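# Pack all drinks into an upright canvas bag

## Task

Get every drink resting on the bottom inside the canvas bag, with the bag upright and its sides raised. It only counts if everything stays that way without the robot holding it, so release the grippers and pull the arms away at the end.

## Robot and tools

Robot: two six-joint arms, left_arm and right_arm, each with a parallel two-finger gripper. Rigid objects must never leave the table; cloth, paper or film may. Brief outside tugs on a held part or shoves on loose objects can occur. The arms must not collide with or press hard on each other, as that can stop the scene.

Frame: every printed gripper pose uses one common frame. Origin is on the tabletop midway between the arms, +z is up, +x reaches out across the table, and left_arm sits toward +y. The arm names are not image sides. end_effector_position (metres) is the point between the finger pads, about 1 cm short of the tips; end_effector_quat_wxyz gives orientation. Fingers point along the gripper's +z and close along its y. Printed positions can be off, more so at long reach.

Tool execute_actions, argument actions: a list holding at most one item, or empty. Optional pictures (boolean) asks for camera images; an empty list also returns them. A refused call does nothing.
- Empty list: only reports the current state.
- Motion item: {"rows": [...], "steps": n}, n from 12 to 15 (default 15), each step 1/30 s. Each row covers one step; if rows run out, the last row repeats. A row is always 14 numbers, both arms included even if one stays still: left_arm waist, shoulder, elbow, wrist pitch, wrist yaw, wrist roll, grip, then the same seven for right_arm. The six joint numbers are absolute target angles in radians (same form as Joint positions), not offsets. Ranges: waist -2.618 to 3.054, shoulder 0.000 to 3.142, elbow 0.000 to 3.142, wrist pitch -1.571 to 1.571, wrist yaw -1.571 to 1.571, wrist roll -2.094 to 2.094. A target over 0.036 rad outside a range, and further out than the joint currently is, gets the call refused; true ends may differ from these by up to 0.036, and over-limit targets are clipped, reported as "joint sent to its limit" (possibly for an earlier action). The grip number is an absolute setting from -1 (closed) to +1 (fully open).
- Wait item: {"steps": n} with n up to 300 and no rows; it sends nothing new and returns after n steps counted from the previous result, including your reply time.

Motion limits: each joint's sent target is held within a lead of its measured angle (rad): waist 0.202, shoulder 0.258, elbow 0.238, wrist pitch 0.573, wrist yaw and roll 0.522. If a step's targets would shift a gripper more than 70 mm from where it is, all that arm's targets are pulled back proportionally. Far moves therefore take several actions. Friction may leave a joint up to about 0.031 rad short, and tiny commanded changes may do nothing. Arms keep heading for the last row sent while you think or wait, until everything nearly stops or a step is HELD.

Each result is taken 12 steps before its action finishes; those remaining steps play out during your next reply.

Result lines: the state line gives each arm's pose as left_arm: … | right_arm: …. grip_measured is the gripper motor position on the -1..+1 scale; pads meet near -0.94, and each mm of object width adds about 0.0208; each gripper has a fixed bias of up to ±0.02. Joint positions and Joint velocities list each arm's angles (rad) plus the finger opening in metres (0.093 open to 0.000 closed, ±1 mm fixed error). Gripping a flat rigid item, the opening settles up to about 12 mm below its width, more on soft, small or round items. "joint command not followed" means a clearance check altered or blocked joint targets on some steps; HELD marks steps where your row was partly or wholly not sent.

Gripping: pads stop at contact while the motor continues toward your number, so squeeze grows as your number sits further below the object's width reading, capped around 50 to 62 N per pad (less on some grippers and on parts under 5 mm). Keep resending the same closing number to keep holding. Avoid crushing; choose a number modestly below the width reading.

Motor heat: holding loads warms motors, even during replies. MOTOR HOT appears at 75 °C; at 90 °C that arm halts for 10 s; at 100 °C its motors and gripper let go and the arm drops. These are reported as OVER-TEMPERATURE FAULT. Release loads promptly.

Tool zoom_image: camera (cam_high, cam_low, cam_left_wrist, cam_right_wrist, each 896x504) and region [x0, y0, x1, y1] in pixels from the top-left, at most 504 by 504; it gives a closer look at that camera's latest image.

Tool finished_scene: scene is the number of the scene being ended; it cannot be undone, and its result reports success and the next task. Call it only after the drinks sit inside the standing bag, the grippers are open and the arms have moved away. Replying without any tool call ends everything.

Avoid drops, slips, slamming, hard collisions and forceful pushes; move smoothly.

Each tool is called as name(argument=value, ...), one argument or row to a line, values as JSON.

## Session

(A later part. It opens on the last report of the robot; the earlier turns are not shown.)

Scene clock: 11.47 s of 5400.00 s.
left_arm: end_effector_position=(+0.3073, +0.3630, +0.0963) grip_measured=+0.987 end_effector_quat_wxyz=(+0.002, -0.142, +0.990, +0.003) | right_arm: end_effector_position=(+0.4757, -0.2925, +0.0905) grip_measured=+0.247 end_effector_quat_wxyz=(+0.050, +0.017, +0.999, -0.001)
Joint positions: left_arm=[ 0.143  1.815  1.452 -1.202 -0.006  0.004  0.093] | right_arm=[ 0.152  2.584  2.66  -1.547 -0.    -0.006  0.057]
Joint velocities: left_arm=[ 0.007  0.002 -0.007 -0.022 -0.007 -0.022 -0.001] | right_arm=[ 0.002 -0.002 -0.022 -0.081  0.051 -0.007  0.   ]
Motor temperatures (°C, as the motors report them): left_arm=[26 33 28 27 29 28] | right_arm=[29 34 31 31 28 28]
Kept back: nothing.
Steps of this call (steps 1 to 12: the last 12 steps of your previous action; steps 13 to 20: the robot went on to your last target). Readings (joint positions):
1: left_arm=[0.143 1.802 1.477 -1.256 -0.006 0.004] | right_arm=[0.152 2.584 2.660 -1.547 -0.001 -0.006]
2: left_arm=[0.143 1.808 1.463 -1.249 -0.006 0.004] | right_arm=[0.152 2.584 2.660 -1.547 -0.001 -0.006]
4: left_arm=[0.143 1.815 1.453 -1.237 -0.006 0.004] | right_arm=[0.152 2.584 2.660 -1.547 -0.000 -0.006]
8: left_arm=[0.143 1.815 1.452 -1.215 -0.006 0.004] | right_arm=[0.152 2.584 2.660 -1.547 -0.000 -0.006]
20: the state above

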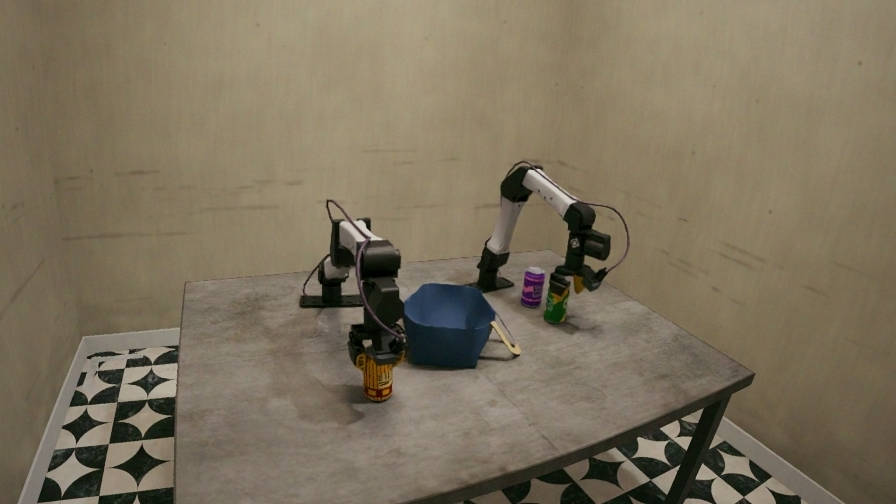

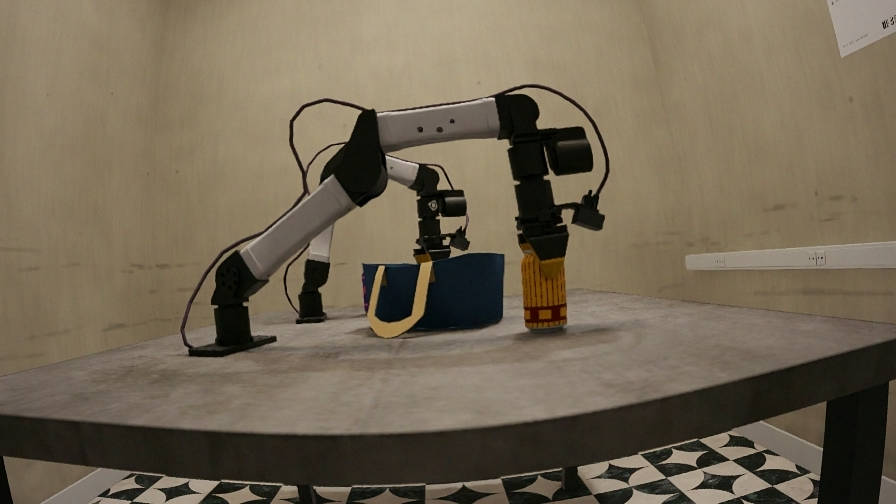

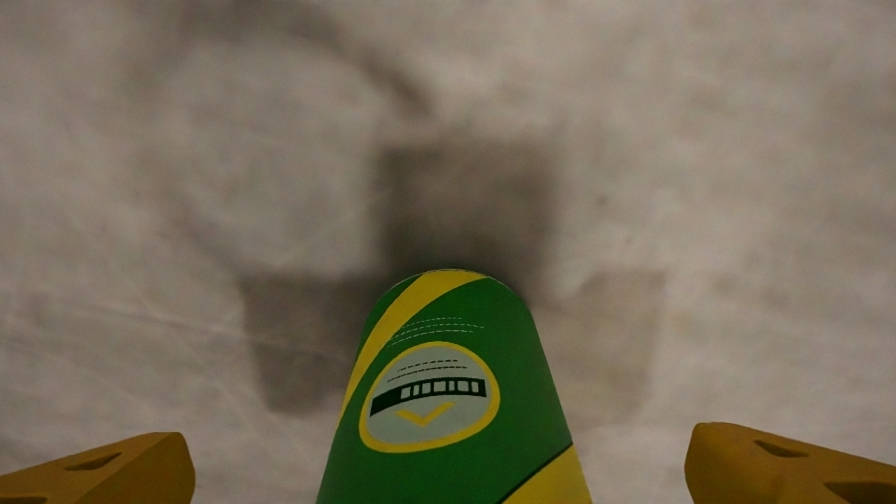

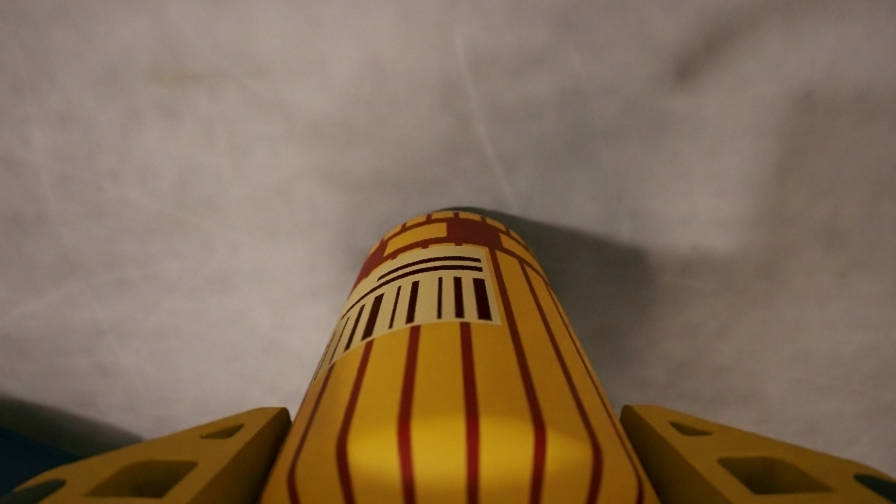

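execute_actions(
  actions=[
    {"rows":[[0.14,1.82,1.44,-1.32,0,0,1,0.15,2.0,2.4,-1.55,0,0,0]],"steps":15},
  ],
)

execute_actions(
  actions=[
    {"steps":20},
  ],
  pictures=true,
)

Scene clock: 12.27 s of 5400.00 s.
left_arm: end_effector_position=(+0.2979, +0.3601, +0.0965) grip_measured=+0.987 end_effector_quat_wxyz=(-0.018, -0.142, +0.990, +0.000) | right_arm: end_effector_position=(+0.4526, -0.2916, +0.1059) grip_measured=+0.247 end_effector_quat_wxyz=(+0.037, +0.017, +0.999, -0.001)
Joint positions: left_arm=[ 0.143  1.815  1.452 -1.243 -0.006  0.004  0.093] | right_arm=[ 0.152  2.448  2.47  -1.518 -0.    -0.006  0.057]
Joint velocities: left_arm=[-0.022 -0.017  0.007 -0.535 -0.007  0.022 -0.001] | right_arm=[-0.012 -1.248 -1.106 -0.579  0.022 -0.022 -0.   ]
Motor temperatures (°C, as the motors report them): left_arm=[26 34 28 27 29 28] | right_arm=[29 34 31 31 28 28]
Steps of this call (steps 1 to 15: the robot went on to your last target; steps 16 to 21: nothing new was sent; steps 22 to 24: the first 3 steps of this action). Readings (joint positions):
22: left_arm=[0.143 1.815 1.452 -1.209 -0.006 0.004] | right_arm=[0.152 2.550 2.609 -1.525 -0.000 -0.006]
23: left_arm=[0.143 1.815 1.452 -1.226 -0.006 0.004] | right_arm=[0.152 2.495 2.522 -1.503 -0.000 -0.006]
24: the state above

Scene clock: 12.93 s of 5400.00 s.
left_arm: end_effector_position=(+0.2834, +0.3558, +0.0975) grip_measured=+0.987 end_effector_quat_wxyz=(-0.049, -0.142, +0.989, -0.004) | right_arm: end_effector_position=(+0.3978, -0.2893, +0.2796) grip_measured=+0.247 end_effector_quat_wxyz=(+0.200, +0.017, +0.980, -0.005)
Joint positions: left_arm=[ 0.143  1.815  1.452 -1.306 -0.006  0.004  0.093] | right_arm=[ 0.152  2.012  2.411 -1.568 -0.    -0.006  0.057]
Joint velocities: left_arm=[ 0.007  0.002 -0.002  0.051 -0.095 -0.007 -0.001] | right_arm=[0.007 0.164 0.007 0.022 0.066 0.022 0.   ]
Motor temperatures (°C, as the motors report them): left_arm=[26 34 28 27 29 28] | right_arm=[29 34 31 31 28 28]
Kept back: nothing.
Steps of this call (steps 1 to 12: the last 12 steps of your previous action; steps 13 to 20: the robot went on to your last target). Readings (joint positions):
1: left_arm=[0.143 1.815 1.452 -1.258 -0.006 0.004] | right_arm=[0.152 2.406 2.442 -1.539 -0.000 -0.006]
2: left_arm=[0.143 1.815 1.452 -1.269 -0.006 0.004] | right_arm=[0.152 2.366 2.426 -1.551 -0.000 -0.006]
4: left_arm=[0.143 1.815 1.452 -1.284 -0.006 0.004] | right_arm=[0.152 2.285 2.413 -1.559 -0.000 -0.006]
8: left_arm=[0.143 1.815 1.452 -1.298 -0.006 0.004] | right_arm=[0.152 2.112 2.411 -1.558 -0.000 -0.006]
20: the state above

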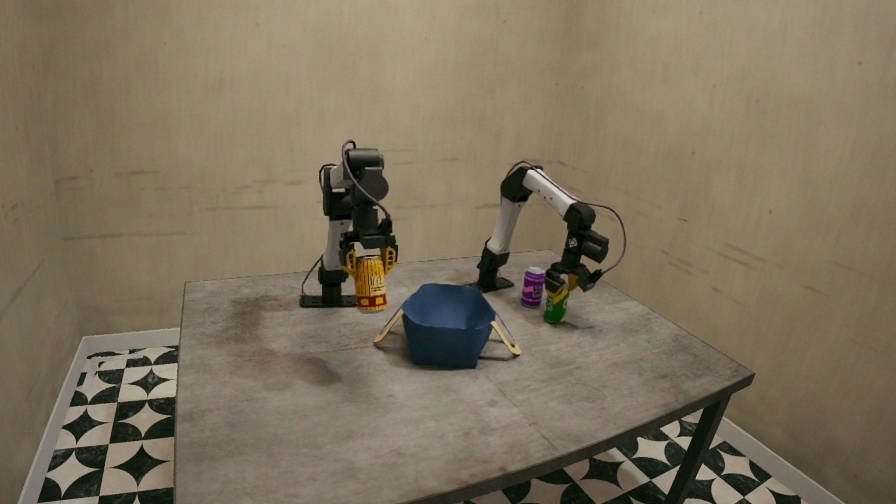

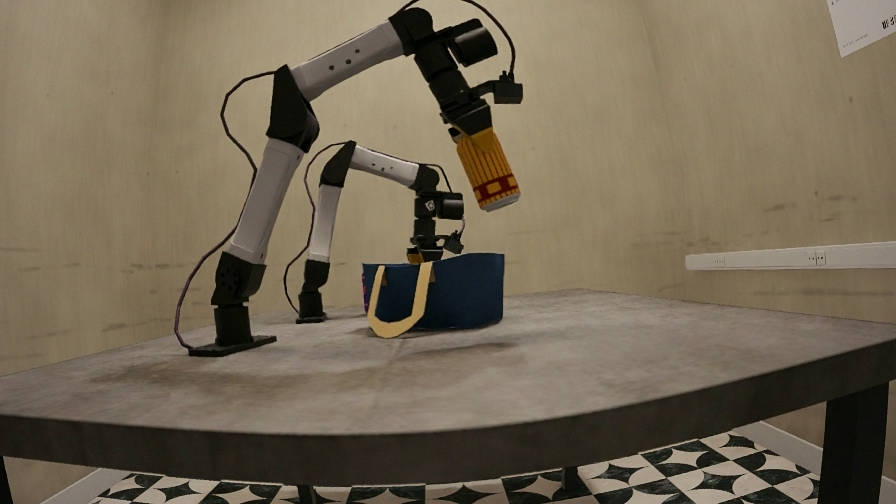

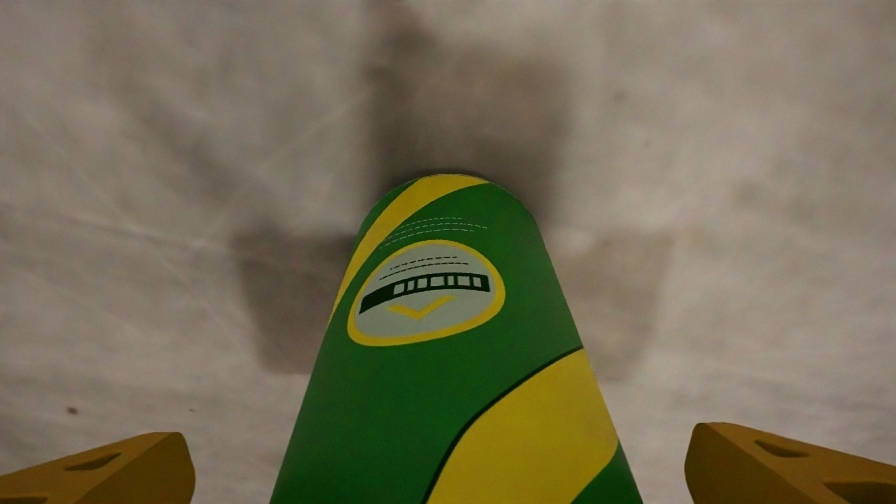

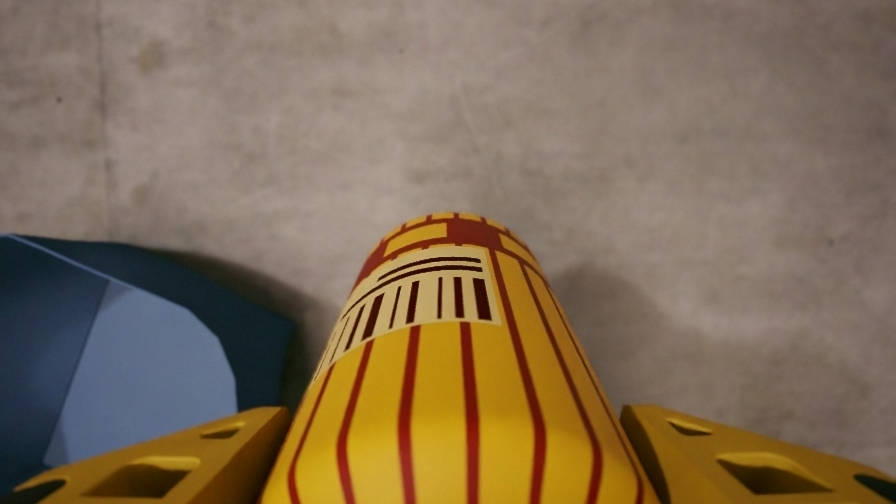

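execute_actions(
  actions=[
    {"rows":[[0.14,1.82,1.44,-1.32,0,0,0,0.75,1.8,2.1,-1.55,0,0,0]],"steps":15},
  ],
)

execute_actions(
  actions=[
    {"steps":35},
  ],
  pictures=true,
)

Scene clock: 15.63 s of 5400.00 s.
left_arm: end_effector_position=(+0.2833, +0.3554, +0.0975) grip_measured=+0.276 end_effector_quat_wxyz=(-0.049, -0.142, +0.989, -0.006) | right_arm: end_effector_position=(+0.3784, -0.2653, +0.2667) grip_measured=+0.247 end_effector_quat_wxyz=(+0.177, -0.014, +0.984, -0.015)
Joint positions: left_arm=[ 0.143  1.815  1.452 -1.306 -0.003  0.004  0.058] | right_arm=[ 0.223  1.926  2.241 -1.531  0.036 -0.005  0.057]
Joint velocities: left_arm=[-0.007 -0.022 -0.007  0.051 -0.168 -0.037 -0.42 ] | right_arm=[ 1.209 -0.999 -1.604 -0.168  0.007  0.022 -0.001]
Motor temperatures (°C, as the motors report them): left_arm=[26 34 28 27 29 28] | right_arm=[29 35 31 31 28 28]
Steps of this call (steps 1 to 30: the robot went on to your last target; steps 31 to 78: nothing new was sent; steps 79 to 81: the first 3 steps of this action). Readings (joint positions):
79: left_arm=[0.143 1.815 1.452 -1.306 -0.006 0.004] | right_arm=[0.163 1.997 2.368 -1.551 0.007 -0.005]
80: left_arm=[0.143 1.815 1.452 -1.306 -0.006 0.004] | right_arm=[0.186 1.960 2.300 -1.529 0.028 -0.005]
81: the state above

Scene clock: 16.80 s of 5400.00 s.
left_arm: end_effector_position=(+0.2834, +0.3554, +0.0975) grip_measured=+0.199 end_effector_quat_wxyz=(-0.049, -0.142, +0.989, -0.005) | right_arm: end_effector_position=(+0.2852, -0.0726, +0.2605) grip_measured=+0.247 end_effector_quat_wxyz=(+0.135, -0.276, +0.951, +0.041)
Joint positions: left_arm=[ 0.143  1.815  1.452 -1.306 -0.004  0.004  0.055] | right_arm=[ 0.751  1.83   2.107 -1.565 -0.005 -0.005  0.057]
Joint velocities: left_arm=[-0.002 -0.007 -0.012 -0.066 -0.022 -0.051  0.   ] | right_arm=[ 0.002  0.002  0.002 -0.051 -0.037 -0.125  0.   ]
Motor temperatures (°C, as the motors report them): left_arm=[26 34 28 27 29 28] | right_arm=[29 35 31 31 28 28]
Kept back: nothing.
Steps of this call (steps 1 to 12: the last 12 steps of your previous action; steps 13 to 35: the robot went on to your last target). Readings (joint positions):
1: left_arm=[0.143 1.815 1.452 -1.306 -0.004 0.004] | right_arm=[0.270 1.896 2.193 -1.542 0.036 -0.005]
2: left_arm=[0.143 1.815 1.452 -1.306 -0.004 0.004] | right_arm=[0.324 1.874 2.159 -1.554 0.035 -0.005]
4: left_arm=[0.143 1.815 1.452 -1.306 -0.004 0.004] | right_arm=[0.448 1.850 2.123 -1.569 0.031 -0.005]
8: left_arm=[0.143 1.815 1.452 -1.306 -0.004 0.004] | right_arm=[0.704 1.843 2.111 -1.562 0.012 -0.005]
35: the state above

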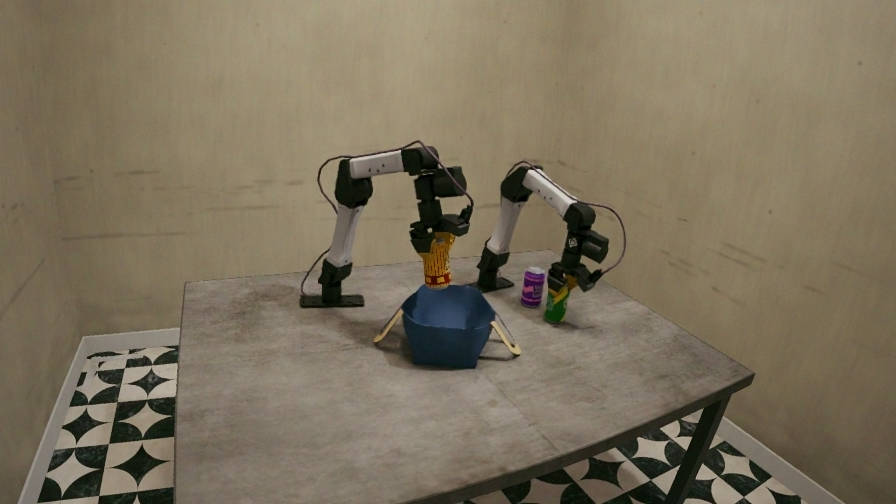

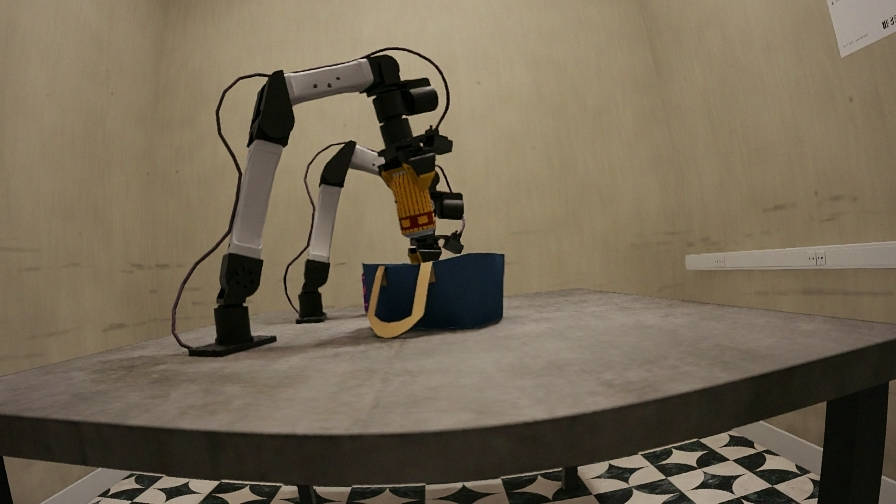

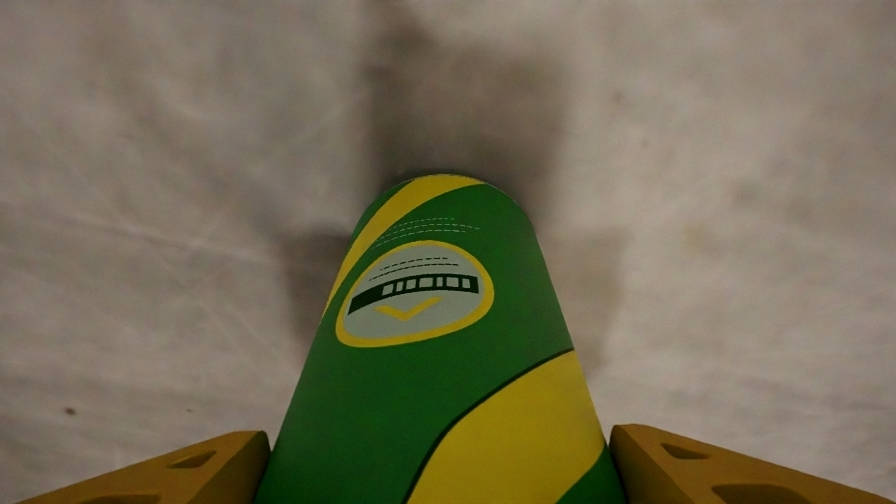

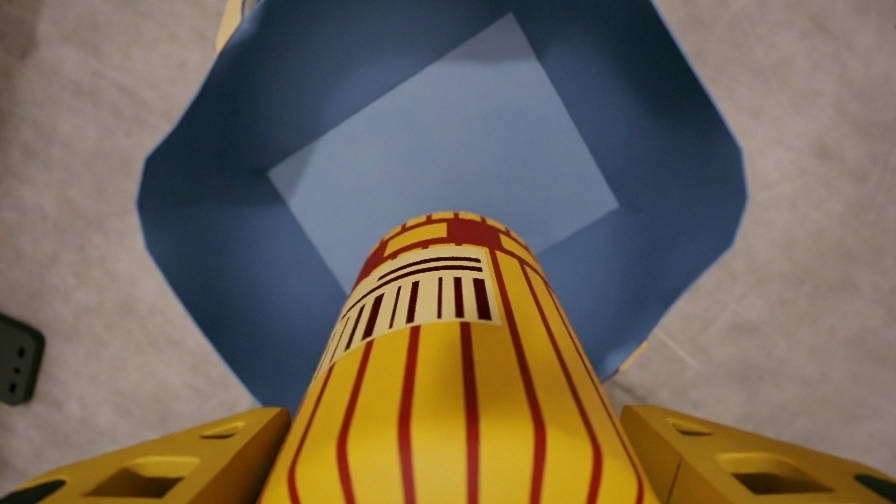

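execute_actions(
  actions=[
    {"rows":[[0.14,1.45,1.7,-1.55,0,0,0,0.68,2.0,2.1,-1.55,0,0,0]],"steps":15},
  ],
)

execute_actions(
  actions=[
    {"rows":[[0.14,1.45,1.7,-1.55,0,0,0,0.68,2.08,2.0,-1.48,0,0,0]],"steps":15},
  ],
)

execute_actions(
  actions=[
    {"steps":20},
  ],
  pictures=true,
)

Scene clock: 17.57 s of 5400.00 s.
left_arm: end_effector_position=(+0.2857, +0.3561, +0.1207) grip_measured=+0.199 end_effector_quat_wxyz=(-0.030, -0.142, +0.989, -0.003) | right_arm: end_effector_position=(+0.2978, -0.0760, +0.2386) grip_measured=+0.247 end_effector_quat_wxyz=(+0.105, -0.263, +0.958, +0.035)
Joint positions: left_arm=[ 0.143  1.783  1.508 -1.356 -0.004  0.004  0.055] | right_arm=[ 0.722  1.895  2.112 -1.567 -0.014 -0.005  0.057]
Joint velocities: left_arm=[-0.007 -0.686  0.725 -0.608 -0.051 -0.081  0.   ] | right_arm=[-0.447  1.043  0.012  0.007  0.11  -0.066  0.   ]
Motor temperatures (°C, as the motors report them): left_arm=[26 34 28 27 29 28] | right_arm=[29 35 31 31 28 28]
Steps of this call (steps 1 to 15: the robot went on to your last target; steps 16 to 20: nothing new was sent; steps 21 to 23: the first 3 steps of this action). Readings (joint positions):
21: left_arm=[0.143 1.810 1.463 -1.317 -0.004 0.004] | right_arm=[0.746 1.844 2.109 -1.569 -0.008 -0.005]
22: left_arm=[0.143 1.802 1.484 -1.338 -0.004 0.004] | right_arm=[0.736 1.864 2.112 -1.569 -0.014 -0.005]
23: the state above

Scene clock: 18.07 s of 5400.00 s.
left_arm: end_effector_position=(+0.2469, +0.3445, +0.2607) grip_measured=+0.199 end_effector_quat_wxyz=(+0.132, -0.141, +0.981, +0.021) | right_arm: end_effector_position=(+0.3196, -0.0875, +0.1689) grip_measured=+0.247 end_effector_quat_wxyz=(+0.027, -0.242, +0.970, +0.005)
Joint positions: left_arm=[ 0.143  1.441  1.693 -1.555 -0.004  0.004  0.055] | right_arm=[ 0.677  2.039  2.047 -1.525  0.002 -0.005  0.057]
Joint velocities: left_arm=[ 0.022  0.076  0.012 -0.051 -0.007 -0.037  0.001] | right_arm=[-0.002  0.33  -0.462  0.256 -0.051 -0.007  0.   ]
Motor temperatures (°C, as the motors report them): left_arm=[26 34 28 27 29 28] | right_arm=[29 35 31 31 28 28]
Steps of this call (steps 1 to 12: the last 12 steps of your previous action; steps 13 to 15: the first 3 steps of this action). Readings (joint positions):
13: left_arm=[0.143 1.434 1.693 -1.540 -0.004 0.004] | right_arm=[0.677 2.031 2.077 -1.546 0.002 -0.005]
14: left_arm=[0.143 1.438 1.693 -1.549 -0.004 0.004] | right_arm=[0.677 2.031 2.063 -1.534 0.002 -0.005]
15: the state above

Scene clock: 18.73 s of 5400.00 s.
left_arm: end_effector_position=(+0.2474, +0.3447, +0.2596) grip_measured=+0.199 end_effector_quat_wxyz=(+0.130, -0.141, +0.981, +0.021) | right_arm: end_effector_position=(+0.3216, -0.0865, +0.1313) grip_measured=+0.247 end_effector_quat_wxyz=(-0.011, -0.242, +0.970, -0.004)
Joint positions: left_arm=[ 0.143  1.445  1.693 -1.555 -0.004  0.004  0.055] | right_arm=[ 0.677  2.107  1.999 -1.486  0.002 -0.005  0.057]
Joint velocities: left_arm=[-0.002  0.007  0.007 -0.007 -0.007  0.051  0.   ] | right_arm=[-0.012 -0.007  0.012 -0.066  0.037  0.022  0.001]
Motor temperatures (°C, as the motors report them): left_arm=[26 34 28 27 29 28] | right_arm=[29 35 31 31 28 28]
Kept back: nothing.
Steps of this call (steps 1 to 12: the last 12 steps of your previous action; steps 13 to 20: the robot went on to your last target). Readings (joint positions):
1: left_arm=[0.143 1.444 1.693 -1.555 -0.004 0.004] | right_arm=[0.677 2.052 2.034 -1.518 0.002 -0.005]
2: left_arm=[0.143 1.445 1.693 -1.555 -0.004 0.004] | right_arm=[0.677 2.067 2.023 -1.513 0.002 -0.005]
4: left_arm=[0.143 1.445 1.693 -1.555 -0.004 0.004] | right_arm=[0.677 2.094 2.007 -1.504 0.002 -0.005]
8: left_arm=[0.143 1.445 1.693 -1.555 -0.004 0.004] | right_arm=[0.677 2.108 1.999 -1.494 0.002 -0.005]
20: the state above

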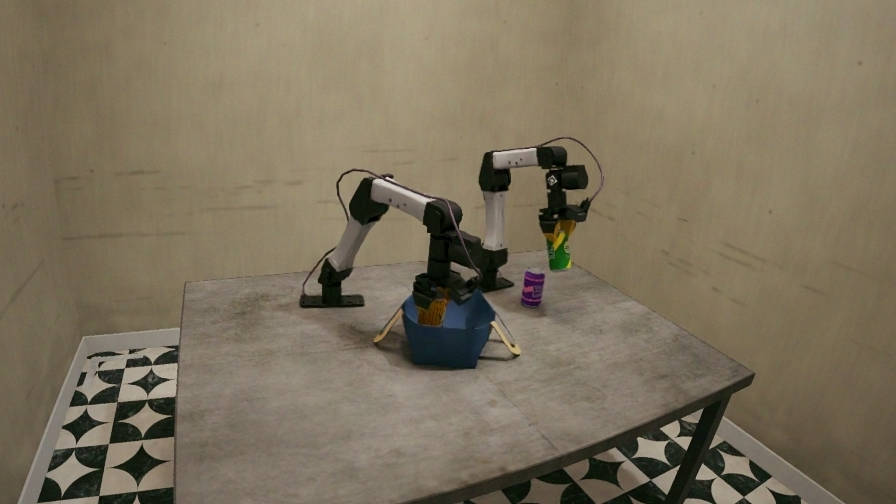

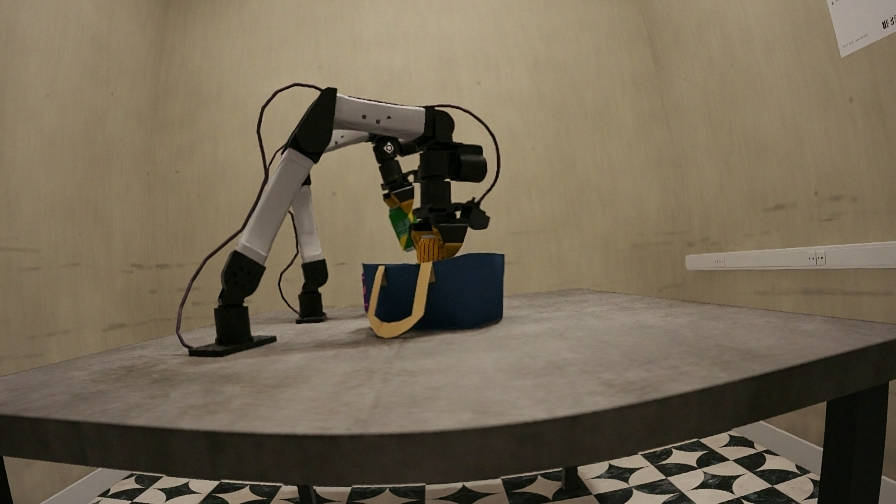

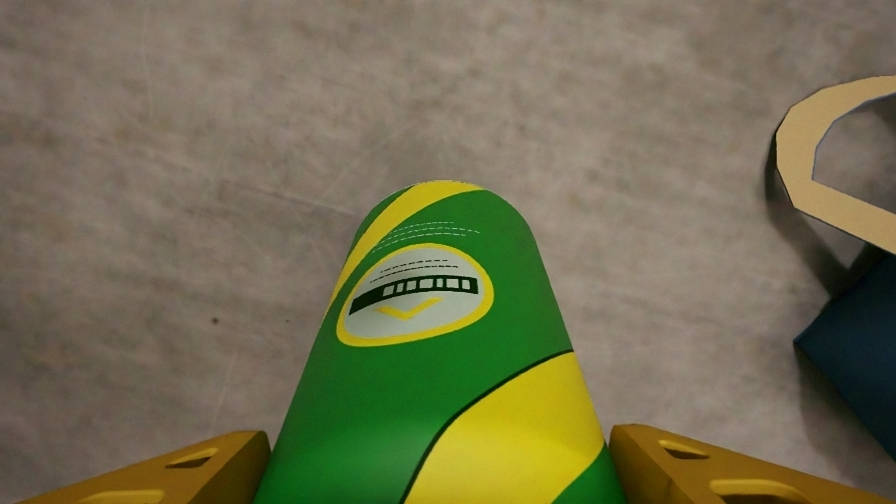

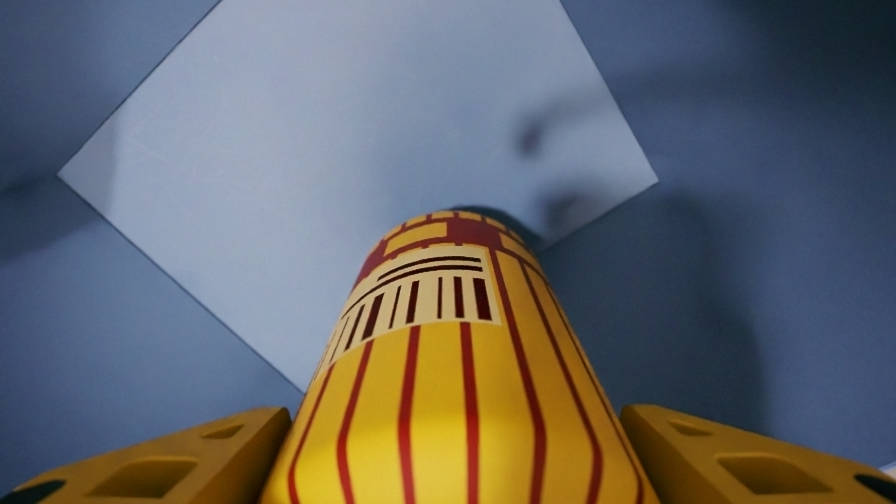

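execute_actions(
  actions=[
    {"rows":[[0.14,1.45,1.7,-1.55,0,0,0,0.73,2.17,2.15,-1.53,0,0,0]],"steps":15},
  ],
)

execute_actions(
  actions=[
    {"steps":20},
  ],
  pictures=true,
)

Scene clock: 19.60 s of 5400.00 s.
left_arm: end_effector_position=(+0.2474, +0.3447, +0.2596) grip_measured=+0.199 end_effector_quat_wxyz=(+0.130, -0.141, +0.981, +0.021) | right_arm: end_effector_position=(+0.3279, -0.0761, +0.1347) grip_measured=+0.247 end_effector_quat_wxyz=(-0.008, -0.251, +0.968, -0.006)
Joint positions: left_arm=[ 0.143  1.445  1.693 -1.555 -0.004  0.004  0.055] | right_arm=[ 0.694  2.155  2.087 -1.521  0.008 -0.005  0.057]
Joint velocities: left_arm=[-0.007 -0.007  0.017  0.007  0.066 -0.022 -0.   ] | right_arm=[ 0.266  0.379  0.652  0.022 -0.051 -0.022  0.001]
Motor temperatures (°C, as the motors report them): left_arm=[26 34 28 27 29 28] | right_arm=[29 36 31 31 28 28]
Steps of this call (steps 1 to 15: the robot went on to your last target; steps 16 to 23: nothing new was sent; steps 24 to 26: the first 3 steps of this action). Readings (joint positions):
24: left_arm=[0.143 1.445 1.693 -1.555 -0.004 0.004] | right_arm=[0.680 2.118 2.020 -1.501 0.004 -0.005]
25: left_arm=[0.143 1.445 1.693 -1.555 -0.004 0.004] | right_arm=[0.686 2.139 2.060 -1.522 0.007 -0.005]
26: the state above

Scene clock: 20.27 s of 5400.00 s.
left_arm: end_effector_position=(+0.2474, +0.3447, +0.2596) grip_measured=+0.199 end_effector_quat_wxyz=(+0.130, -0.141, +0.981, +0.021) | right_arm: end_effector_position=(+0.3258, -0.0574, +0.1330) grip_measured=+0.247 end_effector_quat_wxyz=(-0.003, -0.269, +0.963, -0.001)
Joint positions: left_arm=[ 0.143  1.445  1.693 -1.555 -0.004  0.004  0.055] | right_arm=[ 0.733  2.177  2.115 -1.516  0.001 -0.005  0.057]
Joint velocities: left_arm=[-0.007  0.002  0.007 -0.022  0.037 -0.051 -0.   ] | right_arm=[-0.007  0.002  0.002 -0.081 -0.037  0.007 -0.   ]
Motor temperatures (°C, as the motors report them): left_arm=[26 34 28 27 29 28] | right_arm=[29 36 32 31 28 28]
Kept back: nothing.
Steps of this call (steps 1 to 12: the last 12 steps of your previous action; steps 13 to 20: the robot went on to your last target). Readings (joint positions):
1: left_arm=[0.143 1.445 1.693 -1.555 -0.004 0.004] | right_arm=[0.704 2.165 2.103 -1.515 0.008 -0.005]
2: left_arm=[0.143 1.445 1.693 -1.555 -0.004 0.004] | right_arm=[0.714 2.171 2.112 -1.510 0.008 -0.005]
4: left_arm=[0.143 1.445 1.693 -1.555 -0.004 0.004] | right_arm=[0.728 2.176 2.115 -1.509 0.004 -0.005]
8: left_arm=[0.143 1.445 1.693 -1.555 -0.004 0.004] | right_arm=[0.733 2.177 2.115 -1.514 0.001 -0.005]
20: the state above

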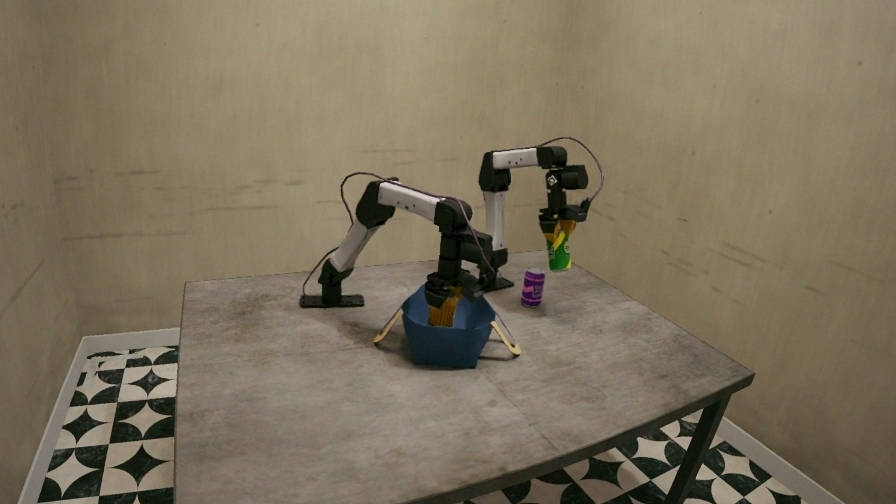

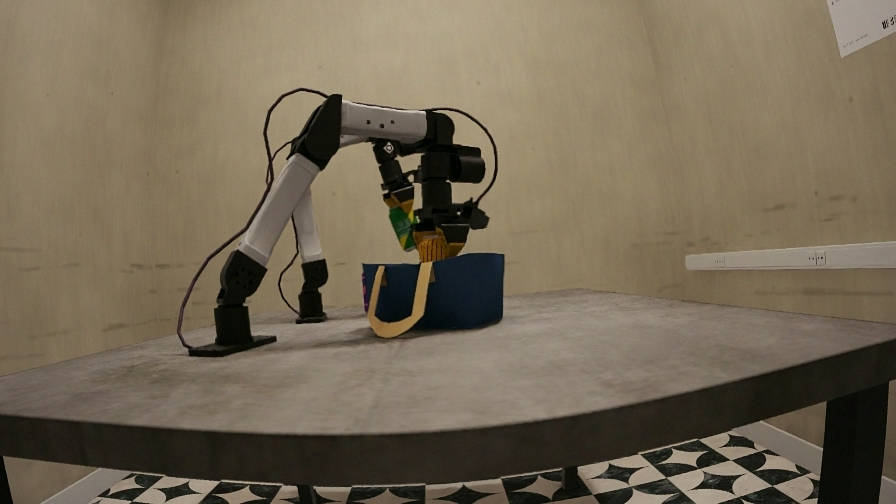

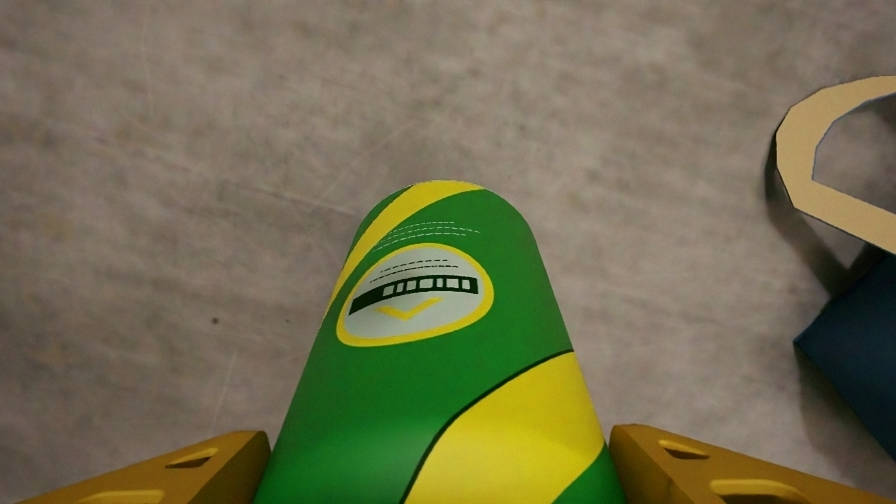

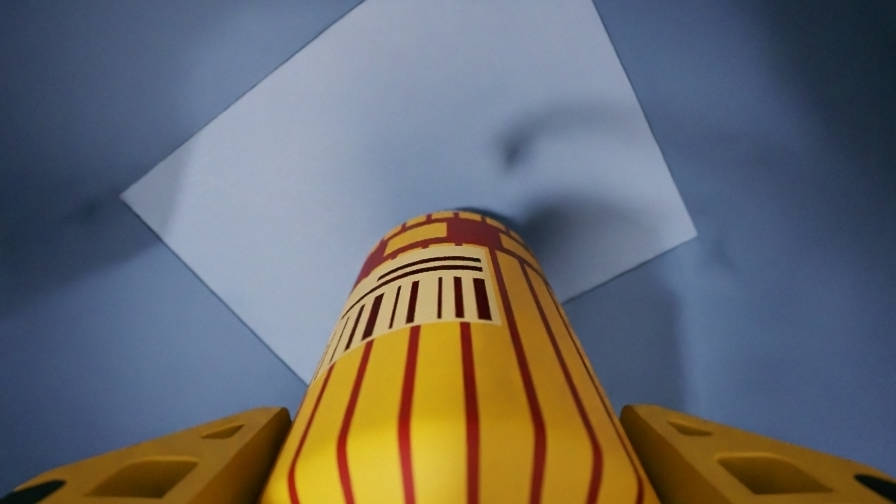

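execute_actions(
  actions=[
    {"rows":[[0.14,1.45,1.7,-1.55,0,0,0,0.73,2.24,2.27,-1.55,0,0,0]],"steps":15},
  ],
)

execute_actions(
  actions=[
    {"rows":[[0.14,1.45,1.7,-1.55,0,0,0,0.73,2.30,2.25,-1.50,0,0,0]],"steps":15},
  ],
)

execute_actions(
  actions=[
    {"steps":20},
  ],
  pictures=true,
)

Scene clock: 21.50 s of 5400.00 s.
left_arm: end_effector_position=(+0.2474, +0.3447, +0.2596) grip_measured=+0.199 end_effector_quat_wxyz=(+0.130, -0.141, +0.981, +0.021) | right_arm: end_effector_position=(+0.3352, -0.0518, +0.1361) grip_measured=+0.247 end_effector_quat_wxyz=(+0.003, -0.269, +0.963, +0.000)
Joint positions: left_arm=[ 0.143  1.445  1.693 -1.555 -0.004  0.004  0.055] | right_arm=[ 0.733  2.225  2.207 -1.548  0.001 -0.005  0.057]
Joint velocities: left_arm=[ 0.002  0.007 -0.007 -0.007  0.007  0.007 -0.001] | right_arm=[-0.007  0.393  0.647  0.11   0.007 -0.022 -0.001]
Motor temperatures (°C, as the motors report them): left_arm=[26 34 29 27 29 28] | right_arm=[29 36 32 31 28 28]
Steps of this call (steps 1 to 15: the robot went on to your last target; steps 16 to 34: nothing new was sent; steps 35 to 37: the first 3 steps of this action). Readings (joint positions):
35: left_arm=[0.143 1.445 1.693 -1.555 -0.004 0.004] | right_arm=[0.733 2.189 2.139 -1.531 0.001 -0.005]
36: left_arm=[0.143 1.445 1.693 -1.555 -0.004 0.004] | right_arm=[0.733 2.210 2.180 -1.550 0.001 -0.005]
37: the state above

Scene clock: 22.00 s of 5400.00 s.
left_arm: end_effector_position=(+0.2474, +0.3447, +0.2596) grip_measured=+0.199 end_effector_quat_wxyz=(+0.130, -0.141, +0.981, +0.021) | right_arm: end_effector_position=(+0.3442, -0.0464, +0.1253) grip_measured=+0.247 end_effector_quat_wxyz=(+0.004, -0.269, +0.963, +0.000)
Joint positions: left_arm=[ 0.143  1.445  1.693 -1.555 -0.004  0.004  0.055] | right_arm=[ 0.733  2.268  2.235 -1.529  0.001 -0.005  0.057]
Joint velocities: left_arm=[ 0.002  0.002  0.012 -0.051  0.007 -0.051  0.   ] | right_arm=[ 0.002  0.335  0.022  0.183  0.007 -0.081  0.001]
Motor temperatures (°C, as the motors report them): left_arm=[26 34 29 27 29 28] | right_arm=[29 36 32 31 28 28]
Steps of this call (steps 1 to 12: the last 12 steps of your previous action; steps 13 to 15: the first 3 steps of this action). Readings (joint positions):
13: left_arm=[0.143 1.445 1.693 -1.555 -0.004 0.004] | right_arm=[0.733 2.252 2.235 -1.538 0.001 -0.005]
14: left_arm=[0.143 1.445 1.693 -1.555 -0.004 0.004] | right_arm=[0.733 2.258 2.235 -1.534 0.001 -0.005]
15: the state above

Scene clock: 22.67 s of 5400.00 s.
left_arm: end_effector_position=(+0.2474, +0.3447, +0.2596) grip_measured=+0.199 end_effector_quat_wxyz=(+0.130, -0.141, +0.981, +0.021) | right_arm: end_effector_position=(+0.3491, -0.0434, +0.1020) grip_measured=+0.247 end_effector_quat_wxyz=(-0.011, -0.269, +0.963, -0.004)
Joint positions: left_arm=[ 0.143  1.445  1.693 -1.555 -0.004  0.004  0.055] | right_arm=[ 0.733  2.324  2.235 -1.506  0.001 -0.005  0.057]
Joint velocities: left_arm=[-0.017  0.012 -0.012 -0.007  0.007  0.007  0.   ] | right_arm=[-0.007 -0.017  0.017  0.022  0.007 -0.007 -0.001]
Motor temperatures (°C, as the motors report them): left_arm=[26 34 29 27 29 28] | right_arm=[29 36 32 31 28 28]
Kept back: nothing.
Steps of this call (steps 1 to 12: the last 12 steps of your previous action; steps 13 to 20: the robot went on to your last target). Readings (joint positions):
1: left_arm=[0.143 1.445 1.693 -1.555 -0.004 0.004] | right_arm=[0.733 2.280 2.235 -1.525 0.001 -0.005]
2: left_arm=[0.143 1.445 1.693 -1.555 -0.004 0.004] | right_arm=[0.733 2.293 2.235 -1.520 0.001 -0.005]
4: left_arm=[0.143 1.445 1.693 -1.555 -0.004 0.004] | right_arm=[0.733 2.314 2.235 -1.514 0.001 -0.005]
8: left_arm=[0.143 1.445 1.693 -1.555 -0.004 0.004] | right_arm=[0.733 2.324 2.235 -1.508 0.001 -0.005]
20: the state above

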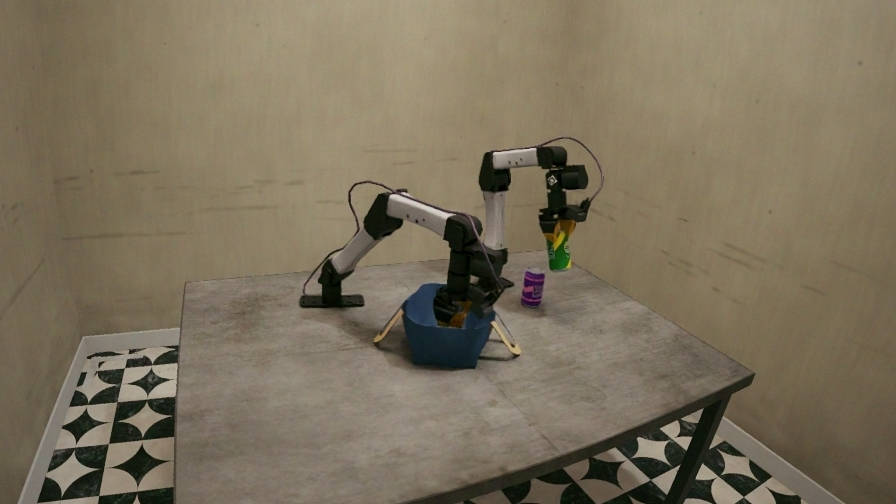

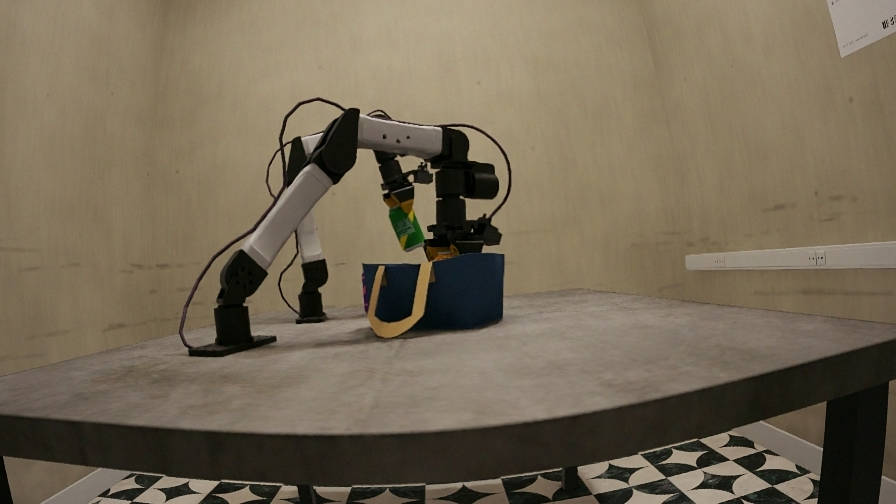

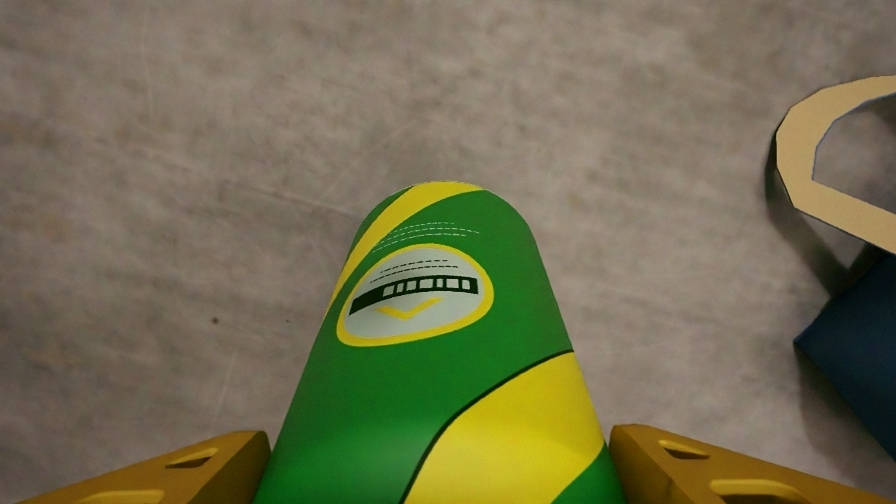

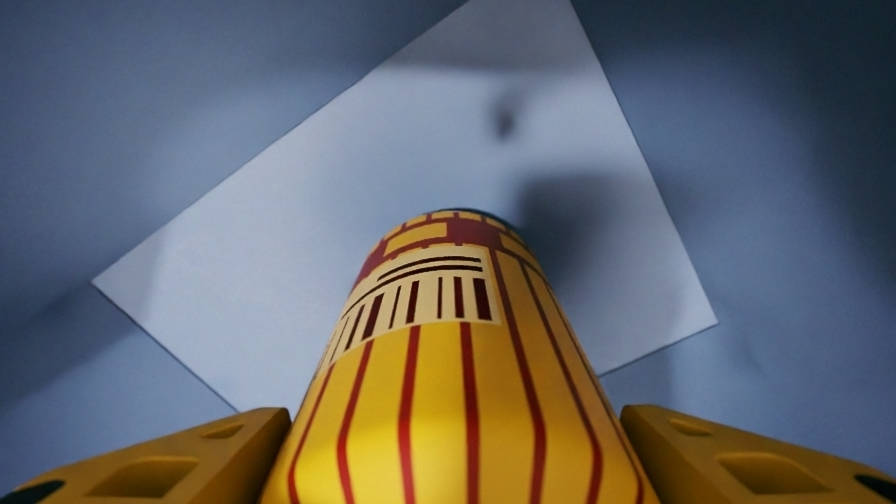

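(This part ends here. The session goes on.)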